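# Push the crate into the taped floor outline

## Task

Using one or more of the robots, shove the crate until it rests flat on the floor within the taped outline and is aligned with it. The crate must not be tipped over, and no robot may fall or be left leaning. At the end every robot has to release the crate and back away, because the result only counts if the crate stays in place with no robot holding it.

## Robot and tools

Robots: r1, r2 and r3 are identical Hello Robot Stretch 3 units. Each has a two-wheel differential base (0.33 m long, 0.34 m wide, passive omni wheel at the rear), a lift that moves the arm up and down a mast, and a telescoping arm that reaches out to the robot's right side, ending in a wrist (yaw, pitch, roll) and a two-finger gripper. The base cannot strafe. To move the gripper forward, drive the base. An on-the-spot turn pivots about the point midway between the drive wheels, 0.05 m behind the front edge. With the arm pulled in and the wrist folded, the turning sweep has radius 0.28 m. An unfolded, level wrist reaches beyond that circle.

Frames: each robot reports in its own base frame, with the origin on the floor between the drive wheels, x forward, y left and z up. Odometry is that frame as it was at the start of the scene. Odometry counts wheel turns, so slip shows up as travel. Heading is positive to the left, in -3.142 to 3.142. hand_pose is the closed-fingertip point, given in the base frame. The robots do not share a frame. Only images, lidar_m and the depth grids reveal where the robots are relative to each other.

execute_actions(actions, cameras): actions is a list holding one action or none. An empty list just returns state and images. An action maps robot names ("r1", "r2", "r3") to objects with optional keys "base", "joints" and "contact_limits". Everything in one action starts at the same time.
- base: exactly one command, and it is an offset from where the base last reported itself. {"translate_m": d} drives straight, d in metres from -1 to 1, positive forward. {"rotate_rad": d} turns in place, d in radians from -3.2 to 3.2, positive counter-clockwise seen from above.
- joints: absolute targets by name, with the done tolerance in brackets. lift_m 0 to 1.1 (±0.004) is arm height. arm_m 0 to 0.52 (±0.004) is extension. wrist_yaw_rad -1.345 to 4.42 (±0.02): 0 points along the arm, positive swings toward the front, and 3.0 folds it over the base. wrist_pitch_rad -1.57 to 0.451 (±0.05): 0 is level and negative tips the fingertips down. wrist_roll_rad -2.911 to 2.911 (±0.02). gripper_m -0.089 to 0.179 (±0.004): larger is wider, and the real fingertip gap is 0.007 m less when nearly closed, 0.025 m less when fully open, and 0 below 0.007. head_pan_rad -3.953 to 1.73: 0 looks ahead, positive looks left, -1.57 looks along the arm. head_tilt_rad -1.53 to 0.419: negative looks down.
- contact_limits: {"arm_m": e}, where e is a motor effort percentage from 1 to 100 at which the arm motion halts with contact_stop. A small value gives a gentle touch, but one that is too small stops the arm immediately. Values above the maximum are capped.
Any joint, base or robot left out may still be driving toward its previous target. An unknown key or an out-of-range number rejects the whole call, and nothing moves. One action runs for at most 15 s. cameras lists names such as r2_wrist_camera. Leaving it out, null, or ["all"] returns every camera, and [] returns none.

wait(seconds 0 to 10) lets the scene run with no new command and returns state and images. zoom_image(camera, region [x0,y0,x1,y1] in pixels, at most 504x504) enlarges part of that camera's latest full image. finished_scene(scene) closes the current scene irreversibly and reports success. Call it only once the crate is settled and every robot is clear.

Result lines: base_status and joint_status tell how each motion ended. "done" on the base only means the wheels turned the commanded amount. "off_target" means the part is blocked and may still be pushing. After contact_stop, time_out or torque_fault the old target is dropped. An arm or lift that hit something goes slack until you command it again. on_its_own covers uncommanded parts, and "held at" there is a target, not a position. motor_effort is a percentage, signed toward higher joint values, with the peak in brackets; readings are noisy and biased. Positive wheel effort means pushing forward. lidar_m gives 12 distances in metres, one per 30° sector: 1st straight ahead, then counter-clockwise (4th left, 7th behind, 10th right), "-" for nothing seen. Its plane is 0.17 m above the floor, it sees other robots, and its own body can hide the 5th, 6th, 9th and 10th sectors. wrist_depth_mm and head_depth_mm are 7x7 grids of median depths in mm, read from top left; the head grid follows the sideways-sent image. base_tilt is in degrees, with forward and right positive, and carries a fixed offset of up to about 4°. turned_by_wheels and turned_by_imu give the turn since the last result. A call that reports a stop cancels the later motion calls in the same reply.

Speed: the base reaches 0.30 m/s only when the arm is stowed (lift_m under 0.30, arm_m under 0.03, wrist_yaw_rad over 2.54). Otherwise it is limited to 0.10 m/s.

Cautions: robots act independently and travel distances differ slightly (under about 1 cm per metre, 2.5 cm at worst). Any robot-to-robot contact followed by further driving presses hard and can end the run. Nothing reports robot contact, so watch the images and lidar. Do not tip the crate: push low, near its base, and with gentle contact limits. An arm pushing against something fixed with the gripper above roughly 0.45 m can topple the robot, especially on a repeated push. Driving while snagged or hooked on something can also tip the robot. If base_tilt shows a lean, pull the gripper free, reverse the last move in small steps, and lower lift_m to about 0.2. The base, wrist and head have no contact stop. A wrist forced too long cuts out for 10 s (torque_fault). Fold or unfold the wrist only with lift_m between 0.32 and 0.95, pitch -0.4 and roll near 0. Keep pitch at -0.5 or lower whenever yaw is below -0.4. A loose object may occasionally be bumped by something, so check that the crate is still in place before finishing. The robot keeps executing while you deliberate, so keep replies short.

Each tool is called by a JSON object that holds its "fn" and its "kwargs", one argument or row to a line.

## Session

{"fn": "execute_actions", "kwargs": {
  "actions": []
}}

Scene clock: 0.00 s.
r1.base_odometry: x=+0.000 y=+0.000 heading=+0.000 (m, m, rad; r1's odometry frame)
r1.turned_by_wheels: +0.000 (rad since the last result)
r1.turned_by_imu: +0.000 (rad since the last result)
r1.base_tilt: forward=+1.3 right=+0.9 (deg)
r1.lidar_m: 1.80 2.68 2.53 2.58 1.50 1.50 2.79 2.39 2.25 2.29 1.82 1.72
r1.head_depth_mm: 1788 2715 - - - 3211 1647 / 1815 2765 - - - 3177 1728 / 1834 2791 - - - 3131 2006 / 1845 2831 - - - 3072 2071 / 1866 2889 - - - 3010 2059 / 1880 2921 3732 3772 3851 3017 2045 / 1896 2947 3260 3282 3314 2960 2014
r1.base_status: not commanded
r1.joint_positions: lift_m=+0.440 arm_m=+0.001 wrist_yaw_rad=+2.802 wrist_pitch_rad=-0.362 wrist_roll_rad=+0.004 gripper_m=+0.037 head_pan_rad=-0.006 head_tilt_rad=+0.013
r1.joint_status: not commanded
r1.motor_effort: left_wheel=+0 right_wheel=-1 lift_m=+22 arm_m=+1 wrist_yaw_rad=+0 wrist_pitch_rad=+6 wrist_roll_rad=+0 gripper_m=-1 head_pan_rad=+0 head_tilt_rad=+3 (%)
r1.hand_pose: x=+0.0558 y=+0.0720 z=+0.4657 quat_wxyz=(+0.243, +0.708, +0.007, +0.663) (m; r1's base frame)
r1.wrist_depth_mm: - - - - - - - / - - - - - - - / - - - - - - - / - - - - - - 988 / - 846 853 831 827 805 815 / 698 718 687 680 669 681 679 / 610 - 590 592 597 584 589
r2.base_odometry: x=+0.000 y=+0.000 heading=+0.000 (m, m, rad; r2's odometry frame)
r2.turned_by_wheels: +0.000 (rad since the last result)
r2.turned_by_imu: +0.000 (rad since the last result)
r2.base_tilt: forward=-0.7 right=-1.2 (deg)
r2.lidar_m: 1.81 3.70 1.38 1.01 0.99 1.01 1.40 3.88 2.37 1.03 1.59 3.89
r2.head_depth_mm: 1883 2877 - - - 2891 1955 / 1890 2669 - - - 2651 1867 / 1894 2723 - - - 2531 1750 / 1875 2707 - - - 2841 1950 / 1895 2982 - - - 2818 1946 / 1918 2981 - - - 2798 1933 / 1905 3017 3791 3885 3853 2771 1923
r2.base_status: not commanded
r2.joint_positions: lift_m=+0.366 arm_m=+0.003 wrist_yaw_rad=+2.995 wrist_pitch_rad=-0.359 wrist_roll_rad=-0.015 gripper_m=+0.037 head_pan_rad=-0.017 head_tilt_rad=-0.005
r2.joint_status: not commanded
r2.motor_effort: left_wheel=+0 right_wheel=-1 lift_m=+43 arm_m=+0 wrist_yaw_rad=+1 wrist_pitch_rad=+9 wrist_roll_rad=-1 gripper_m=+0 head_pan_rad=+1 head_tilt_rad=+2 (%)
r2.hand_pose: x=+0.0126 y=+0.0810 z=+0.3917 quat_wxyz=(+0.177, +0.698, +0.076, +0.690) (m; r2's base frame)
r2.wrist_depth_mm: 687 - 998 - - - - / 764 - - - - - - / 778 - - - - - - / 849 - - - - - - / 806 808 856 802 805 796 796 / 684 675 - 661 693 659 649 / 584 577 551 576 544 565 563
r3.base_odometry: x=+0.000 y=+0.000 heading=+0.000 (m, m, rad; r3's odometry frame)
r3.turned_by_wheels: +0.000 (rad since the last result)
r3.turned_by_imu: +0.000 (rad since the last result)
r3.base_tilt: forward=-0.6 right=-0.8 (deg)
r3.lidar_m: 2.17 2.41 2.59 2.58 2.86 2.60 2.56 2.87 1.34 1.34 2.38 2.18
r3.head_depth_mm: 1837 2047 2071 2070 2070 2098 2060 / 1860 2079 2093 2115 2116 2122 2041 / 1869 2128 2138 2136 2155 2155 2031 / 1882 2142 2158 2181 2172 2202 2017 / 1895 2198 2205 2214 2217 2227 2008 / 1922 2223 2249 2251 2265 2269 1989 / 1910 2269 2271 2298 2282 2304 1986
r3.base_status: not commanded
r3.joint_positions: lift_m=+0.527 arm_m=+0.000 wrist_yaw_rad=+2.882 wrist_pitch_rad=-0.422 wrist_roll_rad=+0.011 gripper_m=+0.037 head_pan_rad=-0.001 head_tilt_rad=-0.003
r3.joint_status: not commanded
r3.motor_effort: left_wheel=+0 right_wheel=+0 lift_m=+18 arm_m=-1 wrist_yaw_rad=-1 wrist_pitch_rad=+7 wrist_roll_rad=+1 gripper_m=+0 head_pan_rad=+0 head_tilt_rad=+2 (%)
r3.hand_pose: x=+0.0362 y=+0.0710 z=+0.5387 quat_wxyz=(+0.237, +0.708, +0.056, +0.663) (m; r3's base frame)
r3.wrist_depth_mm: - - - - - - - / - - - - - - - / - - - - - - - / - - - - - - - / 963 - 949 956 937 936 923 / 790 - 807 814 804 798 786 / 667 662 669 693 667 676 686
pictures: r1_head_camera (sideways: a quarter turn clockwise sets it upright), r1_nav_camera (sideways: a quarter turn counterclockwise sets it upright), r1_wrist_camera, r2_head_camera (sideways: a quarter turn clockwise sets it upright), r2_nav_camera (sideways: a quarter turn counterclockwise sets it upright), r2_wrist_camera, r3_head_camera (sideways: a quarter turn clockwise sets it upright), r3_nav_camera (sideways: a quarter turn counterclockwise sets it upright), r3_wrist_camera
camera_calibration (this result's frames):
r1_head_camera: T_world_to_cam=[[-0.00384626, -0.0376931, -0.999282, 1.3201], [-0.0190245, 0.999111, -0.0376134, 0.0516666], [0.999812, 0.0188662, -0.00455994, -0.0404264], [0, 0, 0, 1]] pos_world=[0.0464792, -0.00109912, 1.32092]
r1_nav_camera: T_world_to_cam=[[-0.0239751, 0.0351752, 0.999094, -1.26417], [-0.0533528, -0.998002, 0.0338565, 0.0110996], [0.998288, -0.0524927, 0.0258039, -0.082304], [0, 0, 0, 1]] pos_world=[0.0524468, 0.0512244, 1.26477]
r1_wrist_camera: T_world_to_cam=[[0.919512, -0.390807, -0.0420395, -0.00669718], [-0.24634, -0.489628, -0.836409, 0.46622], [0.306291, 0.779445, -0.546491, 0.347029], [0, 0, 0, 1]] pos_world=[0.0147149, -0.0448325, 0.579318]
r2_head_camera: T_world_to_cam=[[-0.0402341, -0.00748431, -0.999162, 1.31728], [0.0684479, 0.997602, -0.0102289, 0.0103494], [0.996843, -0.0688021, -0.0396254, 0.00118207], [0, 0, 0, 1]] pos_world=[0.0511129, -0.000384329, 1.31633]
r2_nav_camera: T_world_to_cam=[[0.00671971, 0.0440207, 0.999008, -1.26037], [0.00150609, -0.99903, 0.0440115, 0.00112141], [0.999976, 0.00120885, -0.00677949, -0.0402082], [0, 0, 0, 1]] pos_world=[0.0486749, 0.0566515, 1.2588]
r2_wrist_camera: T_world_to_cam=[[0.982014, -0.188559, 0.00972509, -0.0106712], [-0.0892457, -0.508947, -0.856159, 0.415312], [0.166386, 0.839892, -0.516621, 0.295152], [0, 0, 0, 1]] pos_world=[-0.0015651, -0.0385355, 0.508159]
r3_head_camera: T_world_to_cam=[[-0.00617505, -0.0414697, -0.999121, 1.31457], [0.0484259, 0.997955, -0.0417206, 0.0500678], [0.998808, -0.0486409, -0.00415421, -0.0412941], [0, 0, 0, 1]] pos_world=[0.0469378, 0.00254075, 1.31533]
r3_nav_camera: T_world_to_cam=[[-0.0095192, -0.00731572, 0.999928, -1.2552], [0.0620526, -0.99805, -0.00671125, 0.052848], [0.998027, 0.0619842, 0.0099546, -0.0628038], [0, 0, 0, 1]] pos_world=[0.0474521, 0.0474551, 1.25609]
r3_wrist_camera: T_world_to_cam=[[0.950433, -0.310285, -0.0199917, -0.00217313], [-0.190197, -0.52932, -0.826829, 0.525323], [0.24597, 0.789648, -0.562098, 0.402382], [0, 0, 0, 1]] pos_world=[0.00300616, -0.0403508, 0.660487]
Images, in order (width x height): r1_head_camera 896x504, r1_nav_camera 672x504, r1_wrist_camera 644x364, r2_head_camera 896x504, r2_nav_camera 672x504, r2_wrist_camera 644x364, r3_head_camera 896x504, r3_nav_camera 672x504, r3_wrist_camera 644x364.

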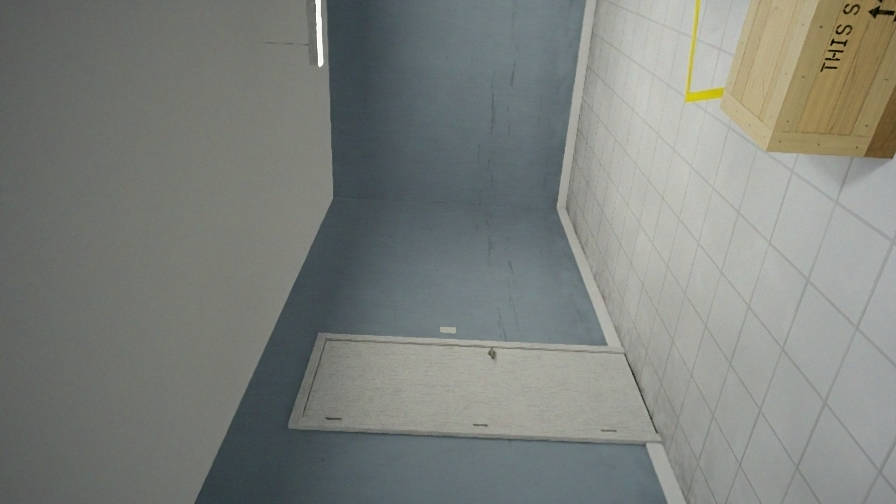

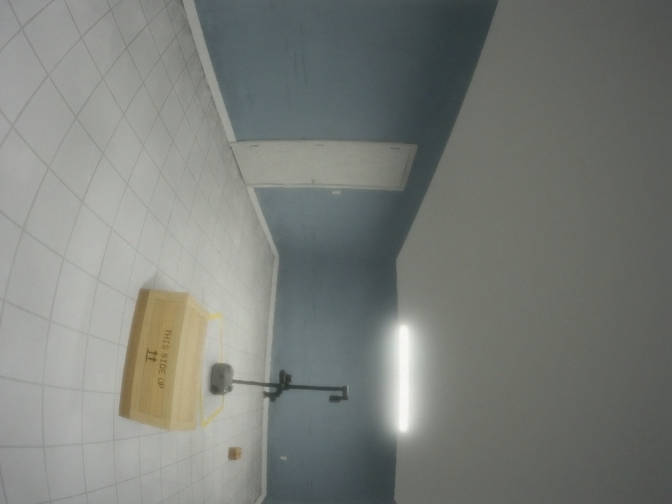

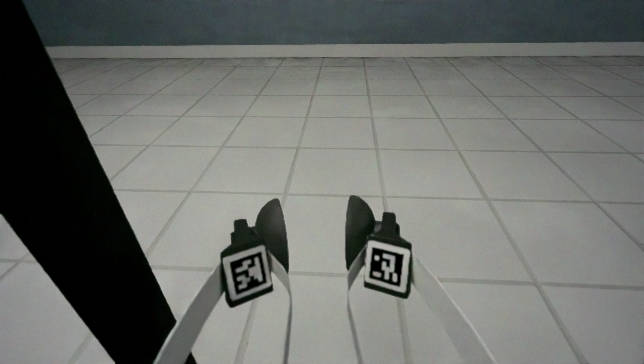

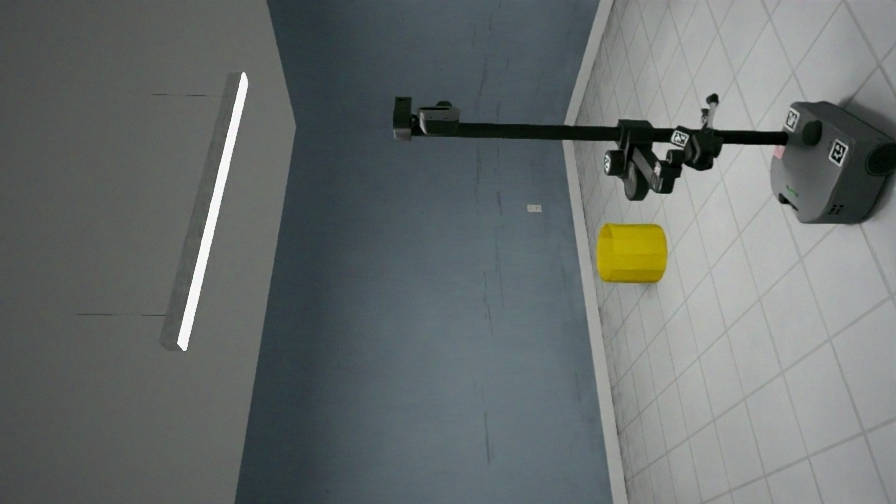

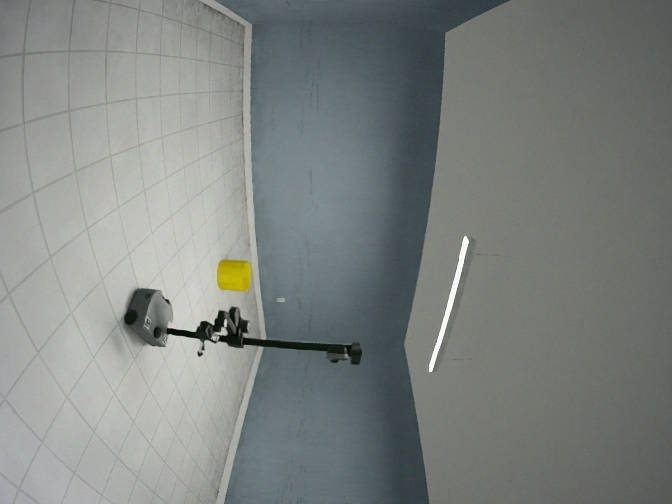

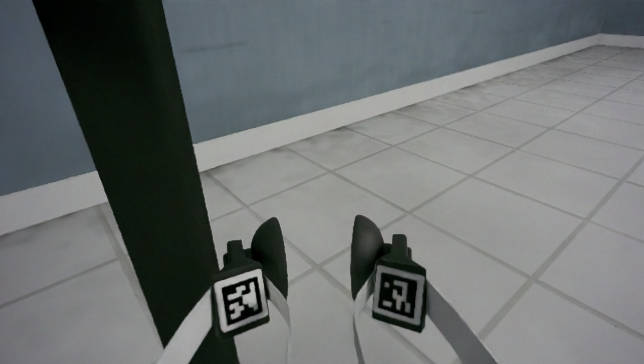

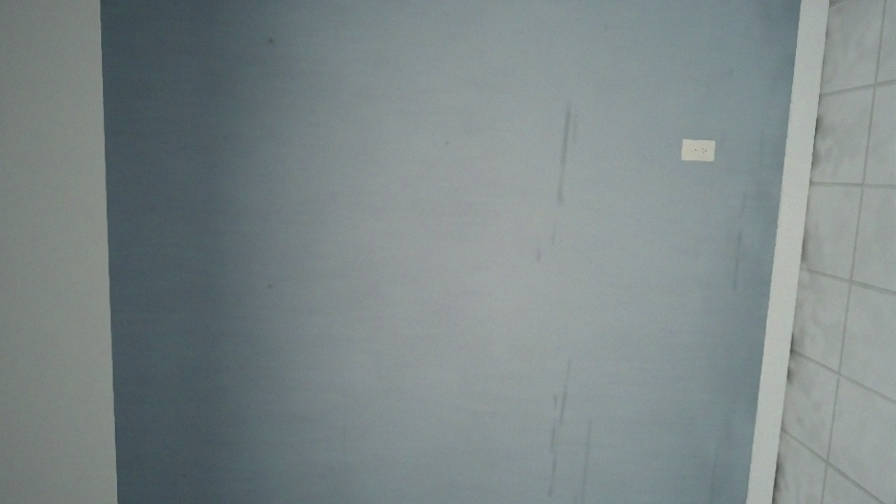

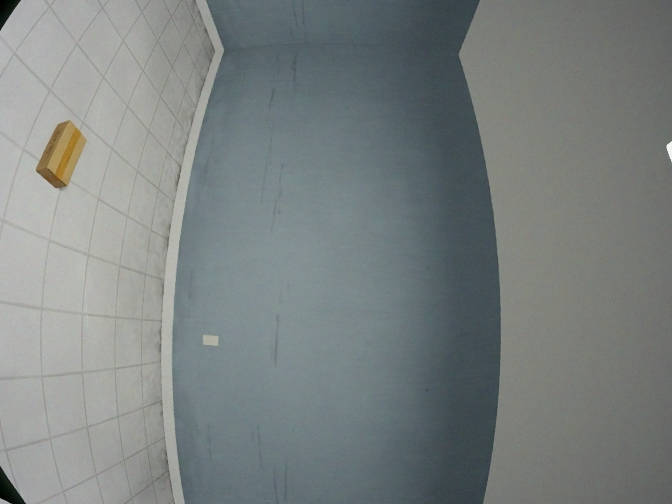

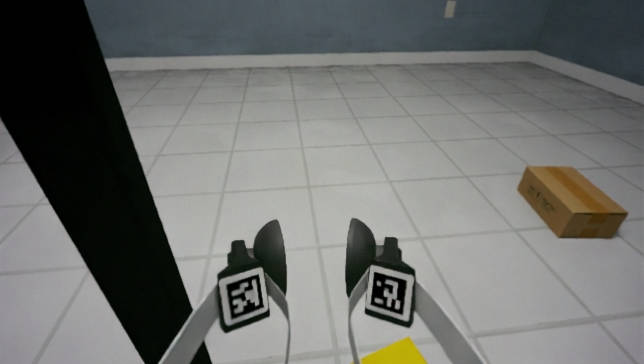

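{"fn": "execute_actions", "kwargs": {
  "actions": [
    {"r1":{"joints":{"head_tilt_rad":-0.6,"head_pan_rad":-0.5,"lift_m":0.28}},"r2":{"joints":{"head_tilt_rad":-0.6,"head_pan_rad":-0.8,"lift_m":0.28}},"r3":{"joints":{"head_tilt_rad":-0.8,"head_pan_rad":-2.0,"lift_m":0.28}}}
  ],
  "cameras": ["r1_head_camera","r1_nav_camera","r2_head_camera","r2_nav_camera","r3_head_camera","r3_nav_camera"]
}}

Scene clock: 27.03 s.
r1.base_odometry: x=+0.000 y=+0.000 heading=+0.000 (m, m, rad; r1's odometry frame)
r1.turned_by_wheels: +0.000 (rad since the last result)
r1.turned_by_imu: -0.001 (rad since the last result)
r1.base_tilt: forward=+1.3 right=+0.9 (deg)
r1.lidar_m: 1.80 2.67 2.52 2.58 1.51 1.50 2.79 2.38 2.25 2.29 1.81 1.72
r1.head_depth_mm: - - 3261 2275 1751 1426 1202 / - - 3190 2273 1741 1422 1201 / - - 3211 2042 1740 1417 1195 / - - 3162 2031 1741 1408 1194 / - - 2198 2063 1725 1402 1187 / - - 3141 2046 1729 1408 1187 / - - 3107 2208 1706 1399 1182
r1.base_status: not commanded
r1.joint_positions: lift_m=+0.280 arm_m=+0.001 wrist_yaw_rad=+2.802 wrist_pitch_rad=-0.362 wrist_roll_rad=+0.004 gripper_m=+0.037 head_pan_rad=-0.493 head_tilt_rad=-0.592
r1.joint_status: all done
r1.motor_effort: left_wheel=+1(0) right_wheel=-1(1) lift_m=+20(20) arm_m=+1(1) wrist_yaw_rad=-1(0) wrist_pitch_rad=+6(6) wrist_roll_rad=+0(0) gripper_m=+0(1) head_pan_rad=-4(34) head_tilt_rad=-5(43) (%)
r1.hand_pose: x=+0.0558 y=+0.0719 z=+0.3056 quat_wxyz=(+0.243, +0.708, +0.008, +0.663) (m; r1's base frame)
r1.wrist_depth_mm: - - - - - - - / - - - - - - - / - - 989 991 981 957 936 / - 751 740 749 725 740 724 / - 605 603 594 596 587 581 / 507 522 - 510 484 492 490 / 438 - - 434 427 423 423
r2.base_odometry: x=+0.000 y=+0.000 heading=+0.000 (m, m, rad; r2's odometry frame)
r2.turned_by_wheels: +0.000 (rad since the last result)
r2.turned_by_imu: -0.002 (rad since the last result)
r2.base_tilt: forward=-0.8 right=-1.1 (deg)
r2.lidar_m: 1.81 3.69 1.38 1.01 0.99 1.01 1.40 3.87 2.36 1.03 1.59 3.94
r2.head_depth_mm: 3001 3318 3165 2218 1725 1400 1185 / 3068 3446 3076 2210 1706 1399 1183 / 3196 3524 3094 2201 1710 1390 1172 / 3169 3627 3077 2158 1705 1383 1168 / 3315 3725 3026 2159 1696 1384 1171 / 3407 3792 2946 2145 1654 1378 1159 / 3479 3831 2963 2135 1661 1366 1160
r2.base_status: not commanded
r2.joint_positions: lift_m=+0.280 arm_m=+0.003 wrist_yaw_rad=+2.995 wrist_pitch_rad=-0.359 wrist_roll_rad=-0.015 gripper_m=+0.037 head_pan_rad=-0.793 head_tilt_rad=-0.592
r2.joint_status: all done
r2.motor_effort: left_wheel=+0(0) right_wheel=-1(0) lift_m=+28(37) arm_m=+0(0) wrist_yaw_rad=+1(0) wrist_pitch_rad=+9(9) wrist_roll_rad=+0(0) gripper_m=+0(1) head_pan_rad=-2(21) head_tilt_rad=-5(49) (%)
r2.hand_pose: x=+0.0126 y=+0.0810 z=+0.3066 quat_wxyz=(+0.177, +0.698, +0.076, +0.690) (m; r2's base frame)
r2.wrist_depth_mm: 711 - 979 - - - - / 749 - - - - - - / 797 - - - - - - / 833 - 850 849 857 828 819 / 691 687 695 664 666 660 655 / 553 558 - 552 563 557 550 / 482 483 - 511 454 474 462
r3.base_odometry: x=+0.000 y=+0.000 heading=+0.000 (m, m, rad; r3's odometry frame)
r3.turned_by_wheels: +0.000 (rad since the last result)
r3.turned_by_imu: -0.001 (rad since the last result)
r3.base_tilt: forward=-0.5 right=-0.7 (deg)
r3.lidar_m: 2.17 2.40 2.60 2.58 2.87 2.60 2.55 2.87 1.34 1.34 2.37 2.18
r3.head_depth_mm: - 3076 2308 1835 1530 1300 1139 / - 3076 2284 1811 1510 1290 1133 / - 2963 2105 1793 1496 1283 1133 / - 2950 1670 1775 1486 1269 1151 / - 2908 1651 1745 1470 1268 1131 / 3904 2862 1611 1714 1465 1255 1117 / 3909 2825 1579 1682 1448 1247 1095
r3.base_status: not commanded
r3.joint_positions: lift_m=+0.280 arm_m=+0.000 wrist_yaw_rad=+2.882 wrist_pitch_rad=-0.422 wrist_roll_rad=+0.011 gripper_m=+0.037 head_pan_rad=-1.993 head_tilt_rad=-0.790
r3.joint_status: all done
r3.motor_effort: left_wheel=+0(0) right_wheel=+1(0) lift_m=+12(16) arm_m=-1(1) wrist_yaw_rad=-1(0) wrist_pitch_rad=+7(7) wrist_roll_rad=+1(1) gripper_m=+0(0) head_pan_rad=-2(26) head_tilt_rad=-3(26) (%)
r3.hand_pose: x=+0.0362 y=+0.0710 z=+0.2921 quat_wxyz=(+0.237, +0.708, +0.056, +0.663) (m; r3's base frame)
r3.wrist_depth_mm: - - - - - - - / - - - - - - - / - 952 935 986 987 954 840 / 695 713 729 729 735 732 731 / 595 - 610 595 576 590 600 / 490 - 510 493 514 494 494 / 431 - - 425 409 422 424
pictures: r1_head_camera (sideways: a quarter turn clockwise sets it upright), r1_nav_camera (sideways: a quarter turn counterclockwise sets it upright), r2_head_camera (sideways: a quarter turn clockwise sets it upright), r2_nav_camera (sideways: a quarter turn counterclockwise sets it upright), r3_head_camera (sideways: a quarter turn clockwise sets it upright), r3_nav_camera (sideways: a quarter turn counterclockwise sets it upright)
camera_calibration (this result's frames):
r1_head_camera: T_world_to_cam=[[-0.520914, 0.236945, -0.820064, 1.0892], [0.435627, 0.899973, -0.0166818, 0.0216205], [0.734083, -0.365932, -0.572028, 0.699742], [0, 0, 0, 1]] pos_world=[0.0442928, -0.0214806, 1.29385]
r1_nav_camera: T_world_to_cam=[[0.499395, -0.228438, 0.835716, -1.05392], [-0.489655, -0.870197, 0.0547375, -0.0133879], [0.714733, -0.436548, -0.546428, 0.664197], [0, 0, 0, 1]] pos_world=[0.0450415, 0.037549, 1.24444]
r2_head_camera: T_world_to_cam=[[-0.41772, 0.412302, -0.80964, 1.07214], [0.73737, 0.674477, -0.0369623, 0.0410544], [0.530844, -0.612445, -0.585762, 0.714788], [0, 0, 0, 1]] pos_world=[0.0381393, -0.0319659, 1.28826]
r2_nav_camera: T_world_to_cam=[[0.423326, -0.366761, 0.828421, -1.04011], [-0.683515, -0.729462, 0.0263293, 0.028348], [0.594645, -0.577384, -0.559487, 0.681606], [0, 0, 0, 1]] pos_world=[0.0543699, 0.0327543, 1.24225]
r3_head_camera: T_world_to_cam=[[0.253745, 0.666408, -0.70108, 0.924049], [0.908906, -0.412232, -0.0628807, 0.0723105], [-0.330912, -0.621261, -0.710305, 0.885761], [0, 0, 0, 1]] pos_world=[-0.00708717, -0.0356964, 1.28154]
r3_nav_camera: T_world_to_cam=[[-0.293981, -0.636869, 0.712722, -0.878627], [-0.92677, 0.372346, -0.049552, 0.114623], [-0.233821, -0.675097, -0.699694, 0.868223], [0, 0, 0, 1]] pos_world=[0.0509388, -0.016116, 1.23939]
Images, in order (width x height): r1_head_camera 896x504, r1_nav_camera 672x504, r2_head_camera 896x504, r2_nav_camera 672x504, r3_head_camera 896x504, r3_nav_camera 672x504.

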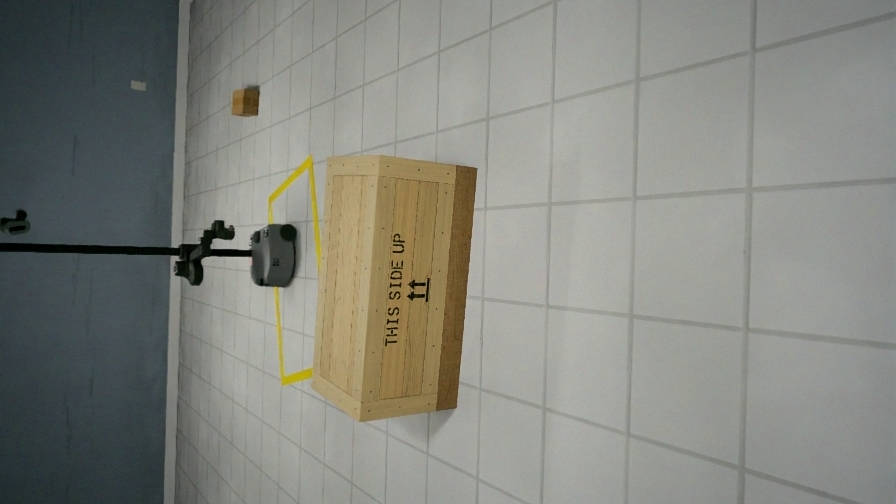

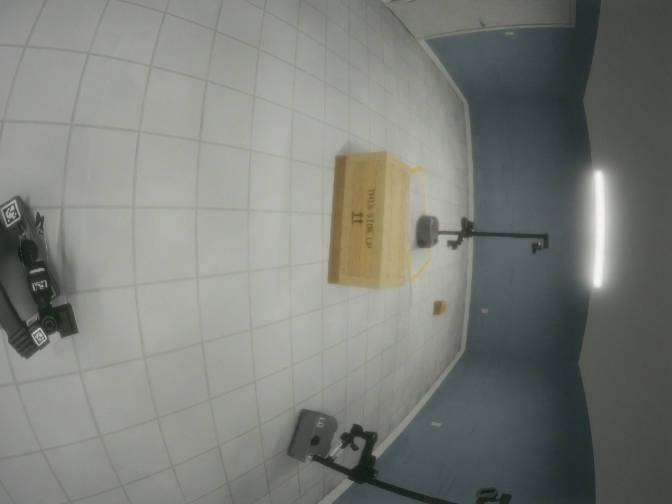

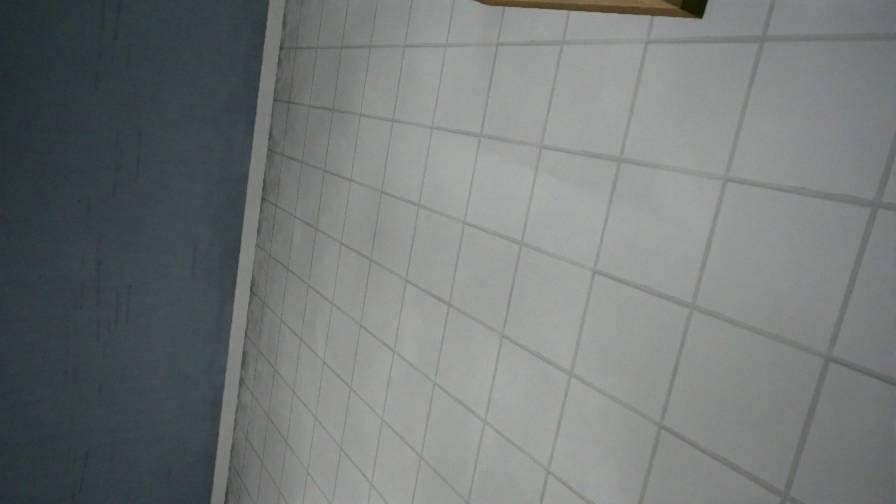

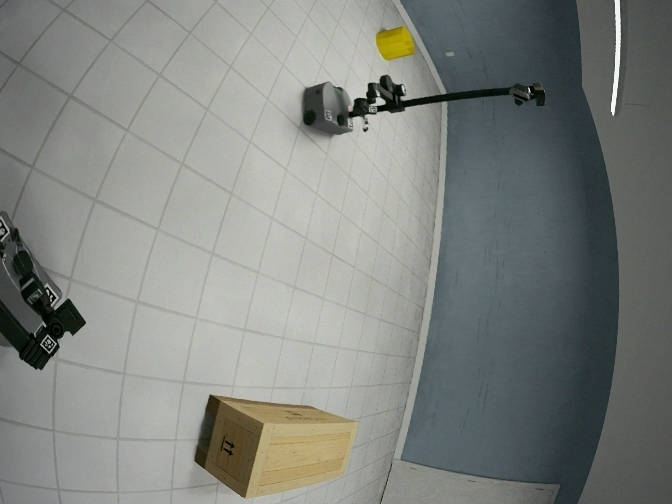

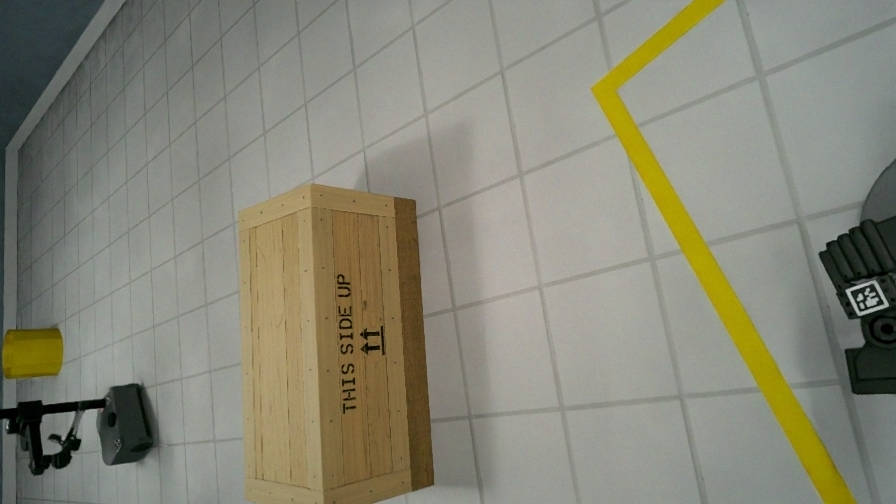

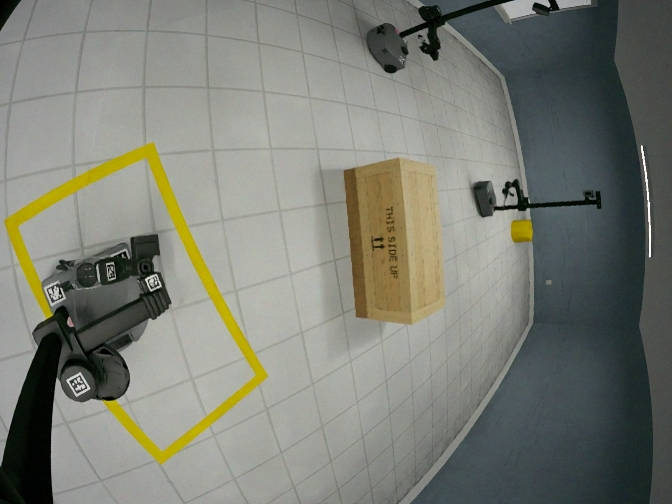

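{"fn": "execute_actions", "kwargs": {
  "actions": [
    {"r1":{"base":{"rotate_rad":-0.327},"joints":{"head_tilt_rad":-0.99,"head_pan_rad":0}},"r2":{"base":{"rotate_rad":-0.985},"joints":{"head_tilt_rad":-0.99,"head_pan_rad":0}},"r3":{"base":{"rotate_rad":-2.35},"joints":{"head_tilt_rad":-0.99,"head_pan_rad":0}}}
  ],
  "cameras": []
}}

{"fn": "execute_actions", "kwargs": {
  "actions": [
    {"r1":{"base":{"translate_m":0.76}},"r2":{"base":{"translate_m":0.98}},"r3":{"base":{"translate_m":0.96}}}
  ],
  "cameras": ["r1_nav_camera","r2_nav_camera","r3_nav_camera","r3_head_camera"]
}}

Scene clock: 149.63 s.
r1.base_odometry: x=+0.000 y=+0.000 heading=-0.327 (m, m, rad; r1's odometry frame)
r1.turned_by_wheels: -0.327 (rad since the last result)
r1.turned_by_imu: -0.330 (rad since the last result)
r1.base_tilt: forward=+1.1 right=+0.9 (deg)
r1.lidar_m: 1.72 3.22 2.55 2.53 2.74 1.50 2.73 2.85 2.27 2.24 1.79 1.72
r1.head_depth_mm: 2382 1964 1764 1524 1342 1199 1088 / 1764 1827 1748 1525 1344 1202 1104 / 1782 1912 1764 1517 1347 1197 1108 / 1775 1918 1741 1518 1344 1199 1118 / 2439 2020 1751 1520 1336 1199 1114 / 2522 2065 1755 1520 1343 1199 1086 / 2509 2058 1742 1518 1342 1196 1084
r1.base_status: done
r1.joint_positions: lift_m=+0.280 arm_m=+0.001 wrist_yaw_rad=+2.802 wrist_pitch_rad=-0.362 wrist_roll_rad=+0.004 gripper_m=+0.037 head_pan_rad=-0.007 head_tilt_rad=-0.978
r1.joint_status: all done
r1.motor_effort: left_wheel=+3(11) right_wheel=-3(9) lift_m=+20(20) arm_m=+1(1) wrist_yaw_rad=+1(0) wrist_pitch_rad=+6(6) wrist_roll_rad=+0(0) gripper_m=-1(0) head_pan_rad=+4(34) head_tilt_rad=-7(38) (%)
r1.hand_pose: x=+0.0558 y=+0.0719 z=+0.3056 quat_wxyz=(+0.243, +0.708, +0.008, +0.663) (m; r1's base frame)
r1.wrist_depth_mm: - - - - - - - / - - - - - - - / - - - 991 978 951 945 / - 767 757 745 730 733 724 / - 601 616 605 600 585 587 / 505 531 - 500 481 492 495 / 441 - - 427 430 428 424
r2.base_odometry: x=+0.000 y=+0.000 heading=-0.985 (m, m, rad; r2's odometry frame)
r2.turned_by_wheels: -0.985 (rad since the last result)
r2.turned_by_imu: -0.979 (rad since the last result)
r2.base_tilt: forward=-0.7 right=-1.2 (deg)
r2.lidar_m: 3.76 1.82 3.25 2.99 1.29 1.00 0.98 1.04 1.50 4.65 2.30 1.02
r2.head_depth_mm: 2516 1436 1302 1489 1334 1200 1086 / 2480 2003 1661 1501 1335 1198 1095 / 2453 2024 1730 1501 1329 1189 1107 / 2449 2005 1730 1493 1325 1184 1107 / 2417 1994 1707 1489 1322 1181 1099 / 2390 1980 1682 1473 1311 1171 1079 / 2378 1959 1676 1460 1306 1177 1053
r2.base_status: done
r2.joint_positions: lift_m=+0.280 arm_m=+0.003 wrist_yaw_rad=+2.995 wrist_pitch_rad=-0.359 wrist_roll_rad=-0.015 gripper_m=+0.037 head_pan_rad=-0.007 head_tilt_rad=-0.978
r2.joint_status: all done
r2.motor_effort: left_wheel=+2(9) right_wheel=-3(8) lift_m=+28(28) arm_m=+0(0) wrist_yaw_rad=+0(0) wrist_pitch_rad=+9(9) wrist_roll_rad=+0(0) gripper_m=+0(0) head_pan_rad=+3(29) head_tilt_rad=-9(43) (%)
r2.hand_pose: x=+0.0126 y=+0.0810 z=+0.3066 quat_wxyz=(+0.177, +0.698, +0.076, +0.690) (m; r2's base frame)
r2.wrist_depth_mm: - - - - - - - / - - - - - - - / - - - - - - - / 886 - 864 864 833 836 827 / 664 669 694 657 656 655 666 / 565 560 - 550 567 554 551 / 476 483 - 498 453 463 471
r3.base_odometry: x=+0.000 y=+0.000 heading=-2.350 (m, m, rad; r3's odometry frame)
r3.turned_by_wheels: -2.350 (rad since the last result)
r3.turned_by_imu: -2.316 (rad since the last result)
r3.base_tilt: forward=-0.7 right=-0.8 (deg)
r3.lidar_m: 1.38 1.34 2.37 2.30 2.17 2.22 2.74 2.58 2.63 2.74 2.55 2.62
r3.head_depth_mm: 2661 2150 1809 1561 1377 1229 1107 / 2645 2139 1802 1553 1364 1223 1115 / 2591 2092 1781 1532 1354 1208 1120 / 2545 2085 1753 1518 1346 1201 1119 / 2520 2057 1750 1514 1341 1198 1116 / 2477 1557 1693 1502 1326 1188 1091 / 2457 1477 1641 1497 1319 1182 1068
r3.base_status: done
r3.joint_positions: lift_m=+0.280 arm_m=+0.000 wrist_yaw_rad=+2.882 wrist_pitch_rad=-0.422 wrist_roll_rad=+0.011 gripper_m=+0.037 head_pan_rad=-0.007 head_tilt_rad=-0.978
r3.joint_status: all done
r3.motor_effort: left_wheel=+2(7) right_wheel=-1(4) lift_m=+12(12) arm_m=-1(2) wrist_yaw_rad=-1(1) wrist_pitch_rad=+7(7) wrist_roll_rad=+1(1) gripper_m=+0(0) head_pan_rad=+3(28) head_tilt_rad=-4(12) (%)
r3.hand_pose: x=+0.0362 y=+0.0710 z=+0.2921 quat_wxyz=(+0.237, +0.708, +0.056, +0.663) (m; r3's base frame)
r3.wrist_depth_mm: - - - - - - 968 / - - - - - - - / - 976 951 982 980 - 970 / 692 731 714 744 726 737 727 / 582 - 603 600 594 595 595 / 489 - 511 494 507 502 497 / 426 - - 423 415 430 428
pictures: none
No camera images: the call's "cameras" was empty. Leave "cameras" out to get every camera's image.

Scene clock: 154.67 s.
r1.base_odometry: x=+0.720 y=-0.244 heading=-0.327 (m, m, rad; r1's odometry frame)
r1.turned_by_wheels: +0.000 (rad since the last result)
r1.turned_by_imu: +0.002 (rad since the last result)
r1.base_tilt: forward=+1.1 right=+0.9 (deg)
r1.lidar_m: 0.98 1.11 2.46 2.43 2.64 2.21 2.30 2.96 2.36 2.34 0.59 0.62
r1.head_depth_mm: 2533 2076 1285 1466 1223 1165 1088 / 2520 2070 1301 1486 1342 1201 1104 / 2368 1453 1314 1513 1346 1201 1114 / 2084 1453 1375 1520 1338 1203 1117 / 2412 1483 1441 1513 1341 1204 1113 / 2505 2065 1746 1517 1336 1200 1084 / 2510 2060 1739 1520 1340 1196 1088
r1.base_status: done
r1.joint_positions: lift_m=+0.280 arm_m=+0.001 wrist_yaw_rad=+2.802 wrist_pitch_rad=-0.362 wrist_roll_rad=+0.004 gripper_m=+0.037 head_pan_rad=-0.007 head_tilt_rad=-0.978
r1.joint_status: not commanded
r1.motor_effort: left_wheel=+3(12) right_wheel=-2(6) lift_m=+20(20) arm_m=+1(1) wrist_yaw_rad=+0(0) wrist_pitch_rad=+6(6) wrist_roll_rad=+0(0) gripper_m=-1(0) head_pan_rad=+4(4) head_tilt_rad=-7(7) (%)
r1.hand_pose: x=+0.0558 y=+0.0719 z=+0.3055 quat_wxyz=(+0.243, +0.708, +0.008, +0.663) (m; r1's base frame)
r1.wrist_depth_mm: - - - - - - - / - - - - - - - / - - 978 977 984 953 939 / - 755 758 748 736 729 717 / - 614 602 592 596 592 577 / 500 523 - 500 485 494 488 / 436 - - 430 429 421 424
r2.base_odometry: x=+0.542 y=-0.817 heading=-0.985 (m, m, rad; r2's odometry frame)
r2.turned_by_wheels: +0.000 (rad since the last result)
r2.turned_by_imu: +0.002 (rad since the last result)
r2.base_tilt: forward=-0.7 right=-1.2 (deg)
r2.lidar_m: 2.81 0.78 0.61 3.99 2.57 1.99 1.95 2.08 3.02 0.42 0.46 0.73
r2.head_depth_mm: 2400 2052 1735 1489 1275 1147 1046 / 2393 2024 1727 1501 1335 1201 1105 / 2416 2004 1722 1496 1326 1189 1106 / 2406 2019 1714 1496 1319 1183 1105 / 2405 1997 1702 1481 1312 1179 1100 / 2400 1962 1692 1470 1312 1179 1081 / 2384 1953 1677 1460 1279 1173 1060
r2.base_status: done
r2.joint_positions: lift_m=+0.280 arm_m=+0.003 wrist_yaw_rad=+2.995 wrist_pitch_rad=-0.359 wrist_roll_rad=-0.015 gripper_m=+0.037 head_pan_rad=-0.007 head_tilt_rad=-0.979
r2.joint_status: not commanded
r2.motor_effort: left_wheel=+2(8) right_wheel=-3(5) lift_m=+28(28) arm_m=+0(0) wrist_yaw_rad=+1(0) wrist_pitch_rad=+9(9) wrist_roll_rad=+0(1) gripper_m=+0(1) head_pan_rad=+2(2) head_tilt_rad=-8(8) (%)
r2.hand_pose: x=+0.0126 y=+0.0810 z=+0.3066 quat_wxyz=(+0.177, +0.698, +0.076, +0.690) (m; r2's base frame)
r2.wrist_depth_mm: - - - - - 520 - / - - - - - - - / - - - - 755 715 - / 863 - 848 858 635 627 786 / 678 665 704 659 653 649 667 / 563 559 - 549 575 547 550 / 477 480 - 501 448 468 469
r3.base_odometry: x=-0.674 y=-0.683 heading=-2.350 (m, m, rad; r3's odometry frame)
r3.turned_by_wheels: +0.000 (rad since the last result)
r3.turned_by_imu: +0.002 (rad since the last result)
r3.base_tilt: forward=-0.6 right=-0.8 (deg)
r3.lidar_m: 2.76 0.49 0.52 0.73 2.70 2.77 3.56 3.35 3.10 2.15 2.03 2.10
r3.head_depth_mm: 2261 2163 1802 1562 1379 1228 1105 / 2448 2123 1795 1553 1368 1221 1116 / 2594 2102 1775 1540 1351 1213 1122 / 2543 2080 1765 1534 1341 1200 1122 / 2525 2062 1757 1517 1337 1196 1115 / 2507 2048 1724 1495 1319 1191 1092 / 2470 2004 1724 1463 1031 1182 1067
r3.base_status: done
r3.joint_positions: lift_m=+0.280 arm_m=+0.000 wrist_yaw_rad=+2.882 wrist_pitch_rad=-0.422 wrist_roll_rad=+0.011 gripper_m=+0.037 head_pan_rad=-0.007 head_tilt_rad=-0.979
r3.joint_status: not commanded
r3.motor_effort: left_wheel=+1(7) right_wheel=-1(3) lift_m=+12(12) arm_m=-1(2) wrist_yaw_rad=-1(1) wrist_pitch_rad=+7(7) wrist_roll_rad=+1(1) gripper_m=+0(0) head_pan_rad=+3(3) head_tilt_rad=-3(3) (%)
r3.hand_pose: x=+0.0362 y=+0.0710 z=+0.2921 quat_wxyz=(+0.237, +0.708, +0.056, +0.663) (m; r3's base frame)
r3.wrist_depth_mm: - - 848 637 509 423 386 / - - - 705 550 449 588 / - 943 945 756 599 480 927 / 677 731 752 730 624 527 754 / 582 - 594 612 591 561 593 / 488 - 504 499 515 509 497 / 427 - - 427 413 426 430
pictures: r1_nav_camera (sideways: a quarter turn counterclockwise sets it upright), r2_nav_camera (sideways: a quarter turn counterclockwise sets it upright), r3_head_camera (sideways: a quarter turn clockwise sets it upright), r3_nav_camera (sideways: a quarter turn counterclockwise sets it upright)
camera_calibration (this result's frames):
r1_nav_camera: T_world_to_cam=[[0.822824, 0.0293312, 0.567539, -0.706395], [-0.00449561, -0.9983, 0.0581113, -0.0207109], [0.568279, -0.0503668, -0.821293, 1.02259], [0, 0, 0, 1]] pos_world=[0.0000313335, 0.0515481, 1.24195]
r2_nav_camera: T_world_to_cam=[[0.82972, 0.0383441, 0.556861, -0.688698], [0.0398952, -0.99916, 0.009356, 0.0460416], [0.556752, 0.0144532, -0.830553, 1.03438], [0, 0, 0, 1]] pos_world=[-0.0063043, 0.0574602, 1.24219]
r3_head_camera: T_world_to_cam=[[-0.831101, -0.035726, -0.554973, 0.740296], [-0.00118629, 0.998046, -0.062472, 0.0773145], [0.556121, -0.0512621, -0.829519, 1.03536], [0, 0, 0, 1]] pos_world=[0.0395647, 0.00235943, 1.27453]
r3_nav_camera: T_world_to_cam=[[0.822668, -0.0130215, 0.568373, -0.697354], [0.0230055, -0.998156, -0.0561664, 0.117428], [0.568056, 0.059282, -0.820852, 1.02088], [0, 0, 0, 1]] pos_world=[-0.00892641, 0.0476111, 1.24094]
Images, in order (width x height): r1_nav_camera 672x504, r2_nav_camera 672x504, r3_head_camera 896x504, r3_nav_camera 672x504.

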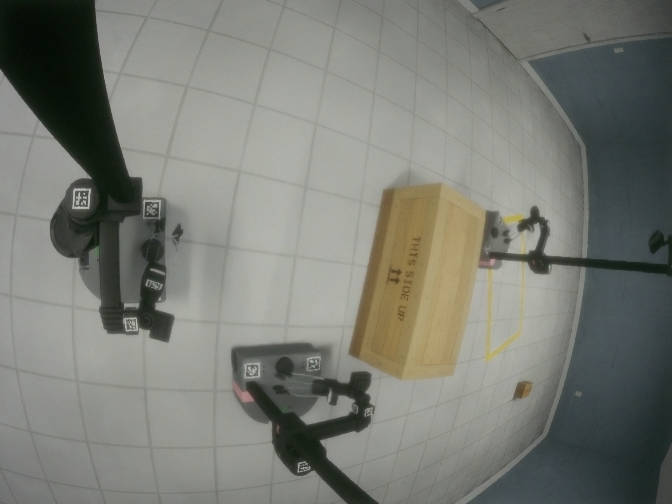

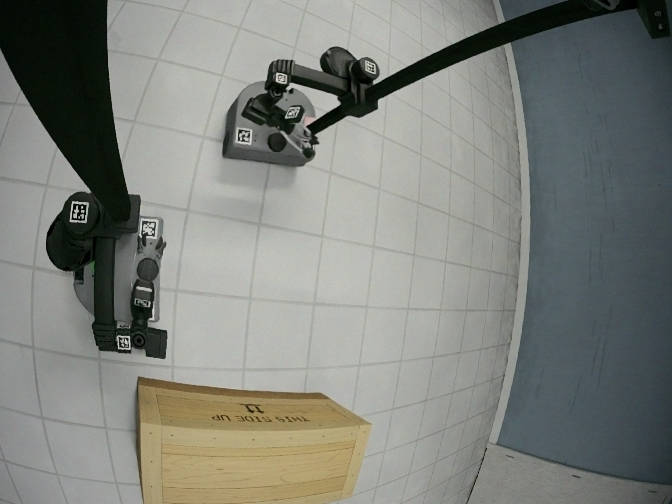

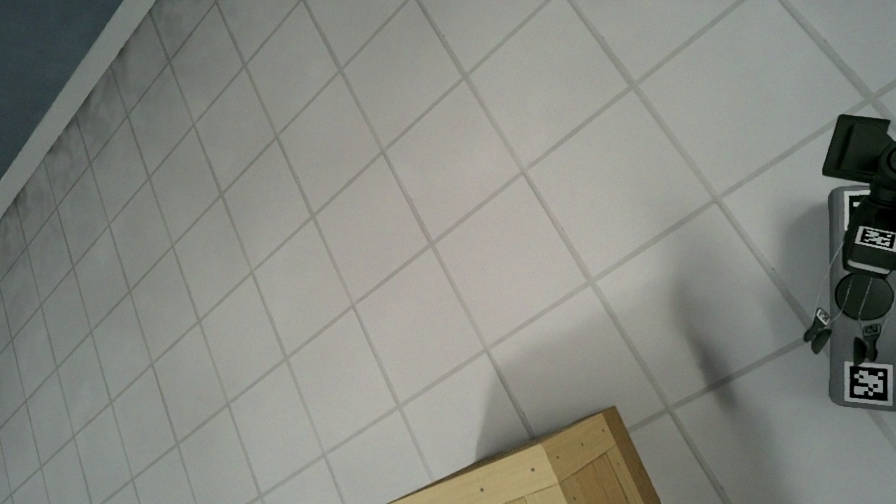

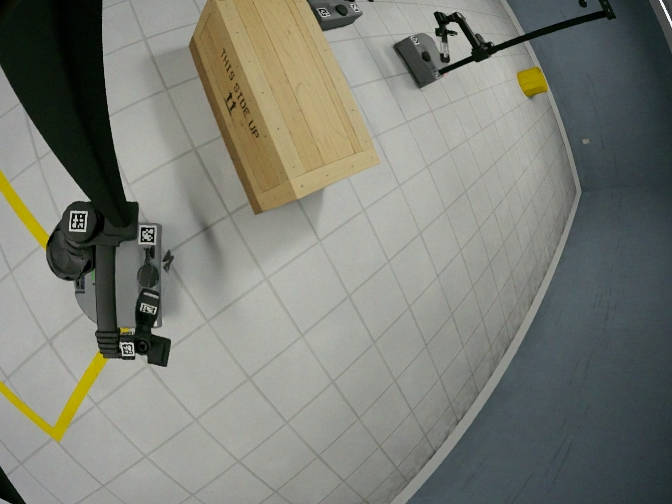

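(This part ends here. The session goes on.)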